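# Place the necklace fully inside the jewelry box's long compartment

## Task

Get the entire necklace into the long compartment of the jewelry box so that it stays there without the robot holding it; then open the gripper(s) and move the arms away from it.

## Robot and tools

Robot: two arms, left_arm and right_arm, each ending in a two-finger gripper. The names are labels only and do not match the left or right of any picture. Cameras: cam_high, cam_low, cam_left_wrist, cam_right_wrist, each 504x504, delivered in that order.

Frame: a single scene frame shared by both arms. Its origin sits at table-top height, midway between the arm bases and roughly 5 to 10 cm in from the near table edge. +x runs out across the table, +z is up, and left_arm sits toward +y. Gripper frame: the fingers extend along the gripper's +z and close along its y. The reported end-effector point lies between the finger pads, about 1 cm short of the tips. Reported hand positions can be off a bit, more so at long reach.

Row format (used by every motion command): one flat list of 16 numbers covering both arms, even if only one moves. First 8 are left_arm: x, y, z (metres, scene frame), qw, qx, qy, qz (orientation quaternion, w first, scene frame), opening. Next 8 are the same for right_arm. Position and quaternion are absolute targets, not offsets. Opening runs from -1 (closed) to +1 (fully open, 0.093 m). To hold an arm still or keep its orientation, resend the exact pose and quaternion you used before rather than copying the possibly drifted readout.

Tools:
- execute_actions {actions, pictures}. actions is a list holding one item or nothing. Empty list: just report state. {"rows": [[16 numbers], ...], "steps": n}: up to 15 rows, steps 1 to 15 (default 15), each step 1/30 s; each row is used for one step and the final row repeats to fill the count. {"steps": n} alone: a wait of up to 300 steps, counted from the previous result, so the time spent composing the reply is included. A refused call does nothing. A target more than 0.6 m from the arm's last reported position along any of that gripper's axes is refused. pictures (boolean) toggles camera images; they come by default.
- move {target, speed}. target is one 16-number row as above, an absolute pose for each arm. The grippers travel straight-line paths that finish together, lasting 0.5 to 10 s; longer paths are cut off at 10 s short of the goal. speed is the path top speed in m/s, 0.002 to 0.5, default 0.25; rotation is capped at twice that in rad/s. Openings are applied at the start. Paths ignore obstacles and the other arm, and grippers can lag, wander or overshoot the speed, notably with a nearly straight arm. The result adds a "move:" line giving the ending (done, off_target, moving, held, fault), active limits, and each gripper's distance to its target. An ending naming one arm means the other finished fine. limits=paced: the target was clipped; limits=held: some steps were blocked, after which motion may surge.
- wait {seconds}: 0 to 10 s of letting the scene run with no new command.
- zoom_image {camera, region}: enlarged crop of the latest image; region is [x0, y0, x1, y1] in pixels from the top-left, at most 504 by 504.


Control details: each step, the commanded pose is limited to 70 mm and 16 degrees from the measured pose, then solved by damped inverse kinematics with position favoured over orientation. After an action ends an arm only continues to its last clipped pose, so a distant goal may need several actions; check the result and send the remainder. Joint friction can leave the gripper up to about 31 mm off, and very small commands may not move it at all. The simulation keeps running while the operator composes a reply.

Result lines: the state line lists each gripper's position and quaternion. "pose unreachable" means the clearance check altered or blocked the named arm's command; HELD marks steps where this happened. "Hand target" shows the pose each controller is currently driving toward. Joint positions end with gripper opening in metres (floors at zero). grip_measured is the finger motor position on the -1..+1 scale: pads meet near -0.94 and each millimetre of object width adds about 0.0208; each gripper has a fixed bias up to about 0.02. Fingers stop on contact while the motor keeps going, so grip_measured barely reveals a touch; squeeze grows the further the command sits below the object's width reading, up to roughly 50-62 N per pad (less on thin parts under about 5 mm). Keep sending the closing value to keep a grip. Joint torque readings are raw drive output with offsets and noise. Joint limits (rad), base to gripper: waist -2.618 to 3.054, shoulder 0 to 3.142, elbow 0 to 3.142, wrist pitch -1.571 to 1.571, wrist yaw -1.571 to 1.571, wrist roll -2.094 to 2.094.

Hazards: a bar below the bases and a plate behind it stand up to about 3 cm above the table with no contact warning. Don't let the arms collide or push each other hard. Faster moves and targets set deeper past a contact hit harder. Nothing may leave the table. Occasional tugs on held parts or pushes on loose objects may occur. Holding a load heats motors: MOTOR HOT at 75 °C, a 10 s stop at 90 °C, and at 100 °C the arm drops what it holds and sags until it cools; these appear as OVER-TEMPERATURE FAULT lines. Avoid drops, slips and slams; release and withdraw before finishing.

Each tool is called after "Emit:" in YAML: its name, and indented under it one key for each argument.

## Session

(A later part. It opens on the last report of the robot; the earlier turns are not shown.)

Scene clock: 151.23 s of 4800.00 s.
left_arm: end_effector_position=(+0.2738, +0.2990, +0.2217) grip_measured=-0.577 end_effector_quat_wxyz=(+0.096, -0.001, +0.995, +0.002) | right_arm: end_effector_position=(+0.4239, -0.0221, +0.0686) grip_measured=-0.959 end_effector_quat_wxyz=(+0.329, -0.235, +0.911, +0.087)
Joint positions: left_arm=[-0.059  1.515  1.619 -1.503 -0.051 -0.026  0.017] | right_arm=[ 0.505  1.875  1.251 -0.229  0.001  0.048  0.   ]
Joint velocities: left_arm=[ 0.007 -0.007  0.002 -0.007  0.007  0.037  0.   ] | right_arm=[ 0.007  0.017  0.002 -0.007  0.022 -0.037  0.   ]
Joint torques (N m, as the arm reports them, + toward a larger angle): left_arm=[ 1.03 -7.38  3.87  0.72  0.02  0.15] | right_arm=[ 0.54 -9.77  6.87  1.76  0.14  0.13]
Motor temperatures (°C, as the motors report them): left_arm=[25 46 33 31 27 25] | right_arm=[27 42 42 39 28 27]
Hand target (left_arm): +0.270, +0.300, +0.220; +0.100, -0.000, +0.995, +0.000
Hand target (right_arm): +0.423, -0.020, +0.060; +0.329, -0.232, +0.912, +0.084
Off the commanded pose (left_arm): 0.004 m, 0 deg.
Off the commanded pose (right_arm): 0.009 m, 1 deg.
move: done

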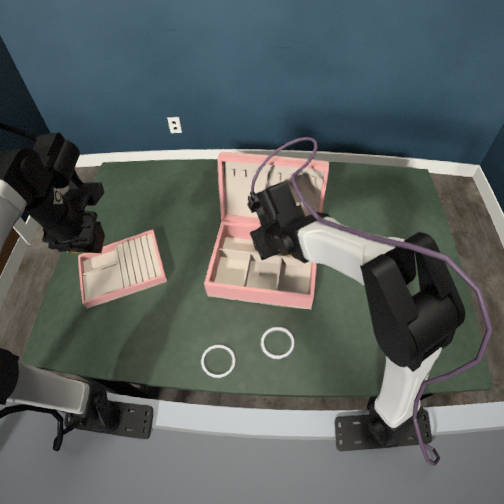

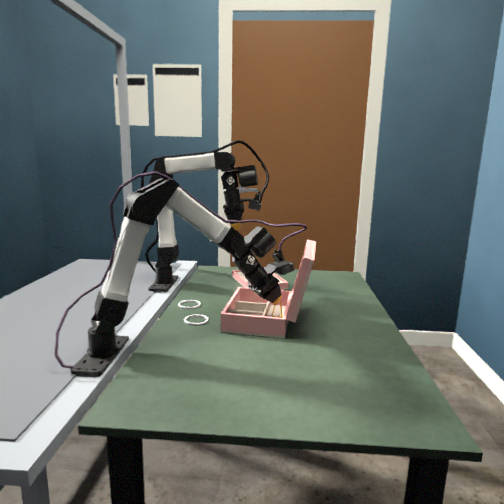

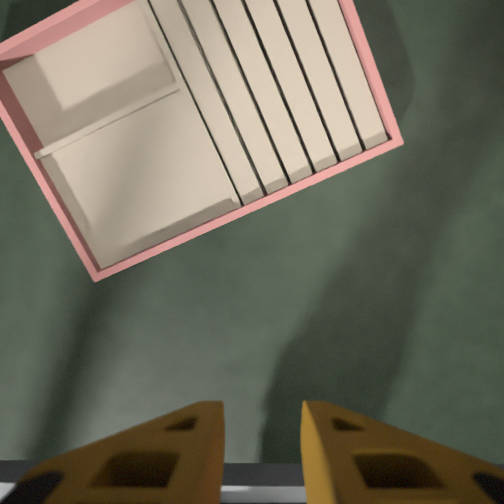

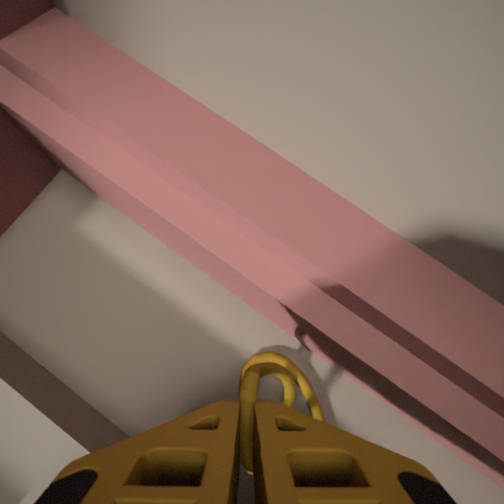

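Release and lift.

Emit:
execute_actions:
  actions:
    - {"rows":[[0.27,0.30,0.22,0.1,0,0.995,0,-0.58,0.423,-0.02,0.06,0.329,-0.232,0.911,0.084,-0.65]],"steps":15}
  pictures: false

Emit:
move:
  target: [0.27,0.30,0.22,0.1,0,0.995,0,-0.58,0.40,-0.04,0.15,0.329,-0.232,0.911,0.084,-0.65]
  speed: 0.08

Emit:
move:
  target: [0.27,0.30,0.22,0.1,0,0.995,0,-0.58,0.3,-0.3,0.22,0.2,0,0.98,0,-0.65]
  speed: 0.2

Emit:
zoom_image:
  camera: "cam_high"
  region: [190,200,340,320]

Emit:
zoom_image:
  camera: "cam_low"
  region: [200,230,340,350]

Scene clock: 158.50 s of 4800.00 s.
left_arm: end_effector_position=(+0.2738, +0.2990, +0.2217) grip_measured=-0.577 end_effector_quat_wxyz=(+0.096, -0.001, +0.995, +0.002) | right_arm: end_effector_position=(+0.4251, -0.0217, +0.0696) grip_measured=-0.652 end_effector_quat_wxyz=(+0.332, -0.234, +0.910, +0.088)
Joint positions: left_arm=[-0.059  1.515  1.619 -1.503 -0.051 -0.026  0.017] | right_arm=[ 0.505  1.875  1.251 -0.223  0.003  0.049  0.014]
Joint velocities: left_arm=[-0.012  0.002 -0.002 -0.051  0.007  0.066 -0.001] | right_arm=[ 0.022  0.007  0.012 -0.066  0.037 -0.022 -0.   ]
Joint torques (N m, as the arm reports them, + toward a larger angle): left_arm=[ 1.01 -7.35  3.87  0.71  0.01  0.16] | right_arm=[ 0.76 -9.75  6.77  1.78  0.12  0.09]
Motor temperatures (°C, as the motors report them): left_arm=[25 46 33 31 27 25] | right_arm=[27 42 42 39 28 27]
Hand target (left_arm): +0.270, +0.300, +0.220; +0.100, -0.000, +0.995, +0.000
Hand target (right_arm): +0.423, -0.020, +0.060; +0.329, -0.232, +0.912, +0.084
Off the commanded pose (left_arm): 0.004 m, 0 deg.
Off the commanded pose (right_arm): 0.010 m, 1 deg.
Steps of this call (steps 1 to 140: nothing new was sent; then 2.10 s passed at rest; steps 141 to 155: all 15 steps of this action). Readings (end_effector_position):
141: left_arm (+0.2738, +0.2990, +0.2217) | right_arm (+0.4247, -0.0218, +0.0692)
142: left_arm (+0.2738, +0.2990, +0.2217) | right_arm (+0.4247, -0.0218, +0.0693)
144: left_arm (+0.2738, +0.2990, +0.2217) | right_arm (+0.4248, -0.0217, +0.0694)
148: left_arm (+0.2738, +0.2990, +0.2217) | right_arm (+0.4250, -0.0217, +0.0695)
155: the state above

Scene clock: 160.37 s of 4800.00 s.
left_arm: end_effector_position=(+0.2738, +0.2990, +0.2217) grip_measured=-0.577 end_effector_quat_wxyz=(+0.096, -0.001, +0.995, +0.002) | right_arm: end_effector_position=(+0.3985, -0.0358, +0.1362) grip_measured=-0.652 end_effector_quat_wxyz=(+0.320, -0.235, +0.914, +0.084)
Joint positions: left_arm=[-0.059  1.515  1.619 -1.503 -0.051 -0.026  0.017] | right_arm=[ 0.505  1.708  1.332 -0.496  0.003  0.049  0.014]
Joint velocities: left_arm=[ 0.002  0.002  0.012 -0.095 -0.007 -0.022 -0.   ] | right_arm=[-0.002 -0.007 -0.012 -0.037  0.051 -0.022  0.   ]
Joint torques (N m, as the arm reports them, + toward a larger angle): left_arm=[ 1.02 -7.39  3.88  0.71  0.02  0.15] | right_arm=[ -0.84 -11.45   9.86   1.39  -0.01  -0.01]
Motor temperatures (°C, as the motors report them): left_arm=[25 46 33 31 27 25] | right_arm=[27 42 42 39 28 27]
Hand target (left_arm): +0.270, +0.300, +0.220; +0.100, -0.000, +0.995, +0.000
Hand target (right_arm): +0.400, -0.040, +0.149; +0.329, -0.232, +0.911, +0.084
Off the commanded pose (left_arm): 0.004 m, 0 deg.
Off the commanded pose (right_arm): 0.015 m, 1 deg.
move: off_target (right_arm)

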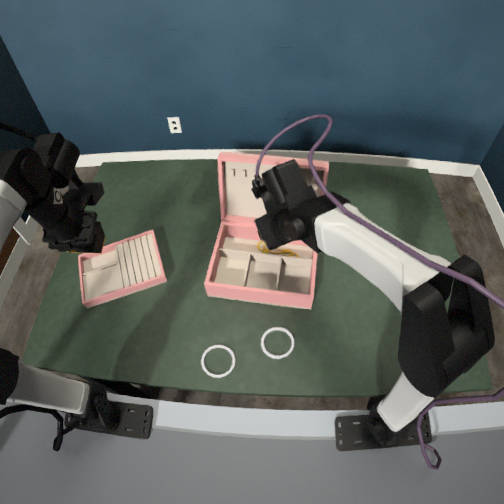

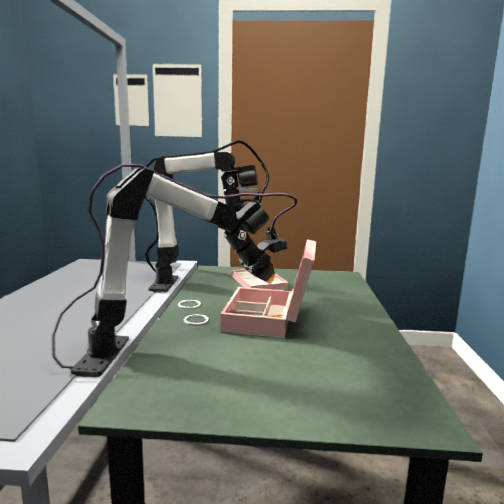

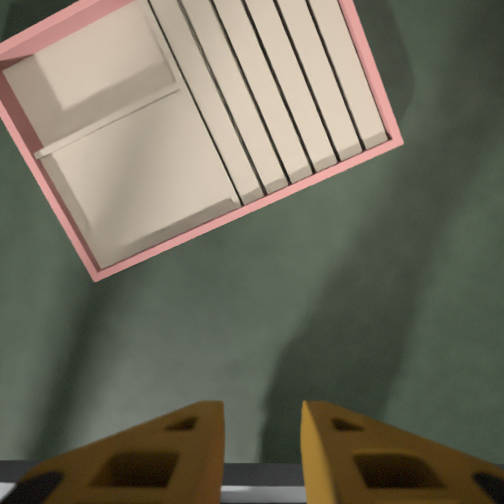

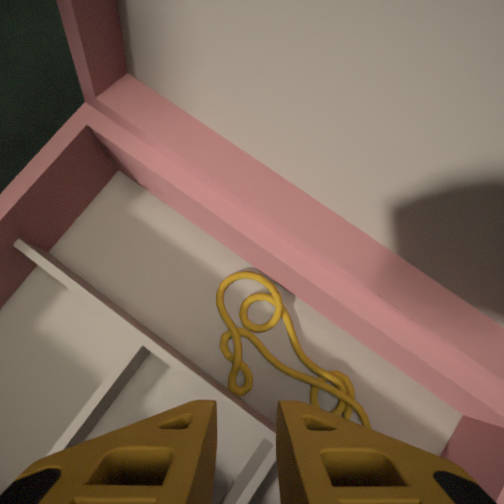

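Scene clock: 162.47 s of 4800.00 s.
left_arm: end_effector_position=(+0.2738, +0.2990, +0.2217) grip_measured=-0.577 end_effector_quat_wxyz=(+0.096, -0.001, +0.995, +0.002) | right_arm: end_effector_position=(+0.3037, -0.2971, +0.2090) grip_measured=-0.652 end_effector_quat_wxyz=(+0.197, +0.002, +0.980, -0.005)
Joint positions: left_arm=[-0.059  1.515  1.619 -1.503 -0.051 -0.026  0.017] | right_arm=[-0.161  1.36   1.401 -1.213 -0.069 -0.097  0.014]
Joint velocities: left_arm=[ 0.002  0.007  0.002  0.007 -0.066 -0.066  0.   ] | right_arm=[ 0.017 -0.002  0.017 -0.051 -0.007 -0.051 -0.001]
Joint torques (N m, as the arm reports them, + toward a larger angle): left_arm=[ 0.99 -7.39  3.89  0.73  0.01  0.16] | right_arm=[-1.16 -6.9   9.31  1.   -0.18 -0.05]
Motor temperatures (°C, as the motors report them): left_arm=[25 46 33 31 27 25] | right_arm=[27 42 42 38 28 27]
Hand target (left_arm): +0.270, +0.300, +0.220; +0.100, -0.000, +0.995, +0.000
Hand target (right_arm): +0.301, -0.299, +0.218; +0.205, +0.001, +0.979, -0.004
Off the commanded pose (left_arm): 0.004 m, 0 deg.
Off the commanded pose (right_arm): 0.012 m, 1 deg.
move: off_target (right_arm)

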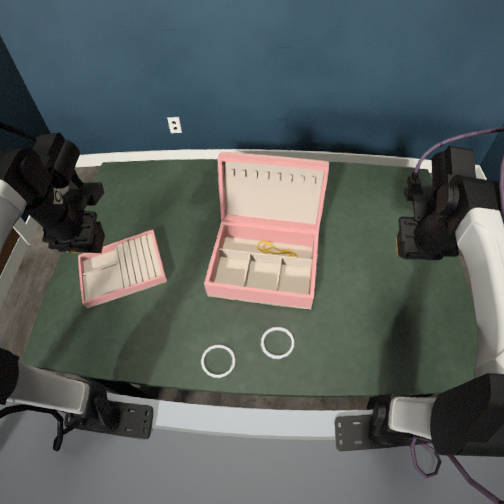

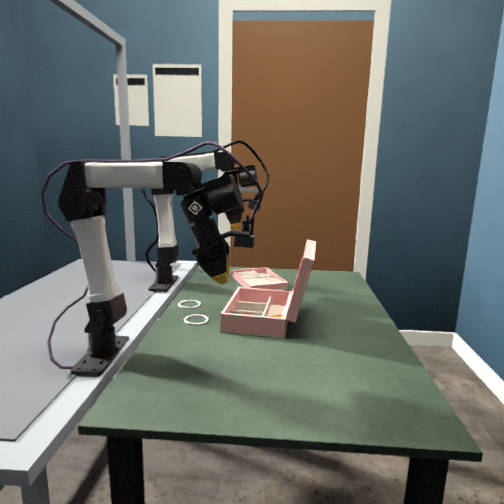

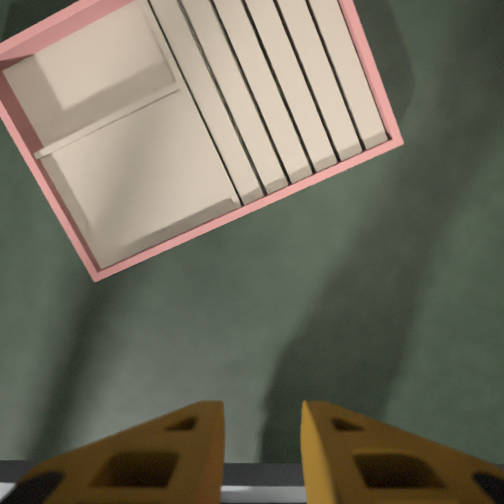

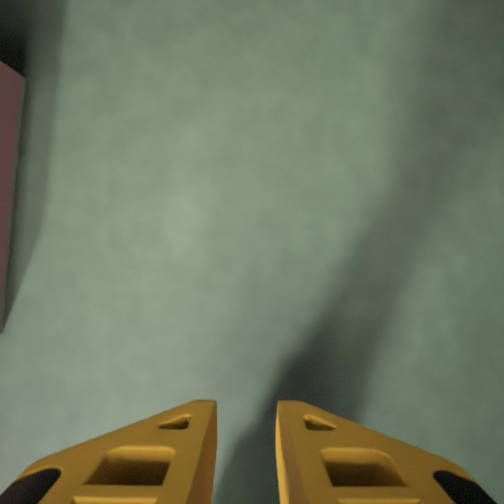

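Region (190, 200, 340, 320) of cam_high's 504x504 image, scaled by 3.360, with more detail than that image has; it fills the top 403 rows of this view, and the rest is white.

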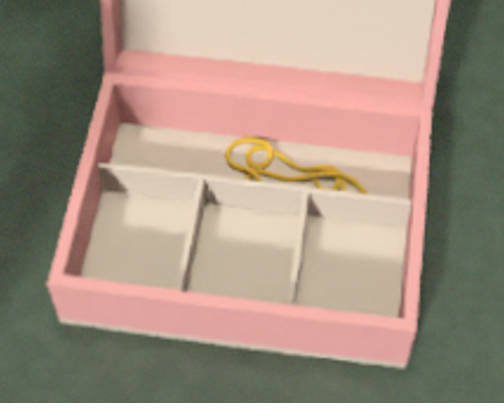

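Region (200, 230, 340, 350) of cam_low's 504x504 image, scaled by 3.600, with more detail than that image has; it fills the top 432 rows of this view, and the rest is white.

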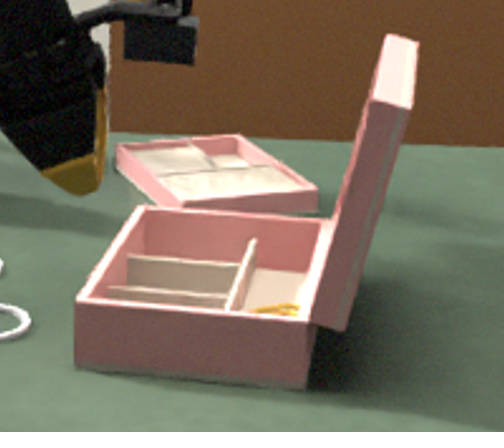

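All inside.

Emit:
finished_scene:
  scene: 2

The scene is finished: the task was done.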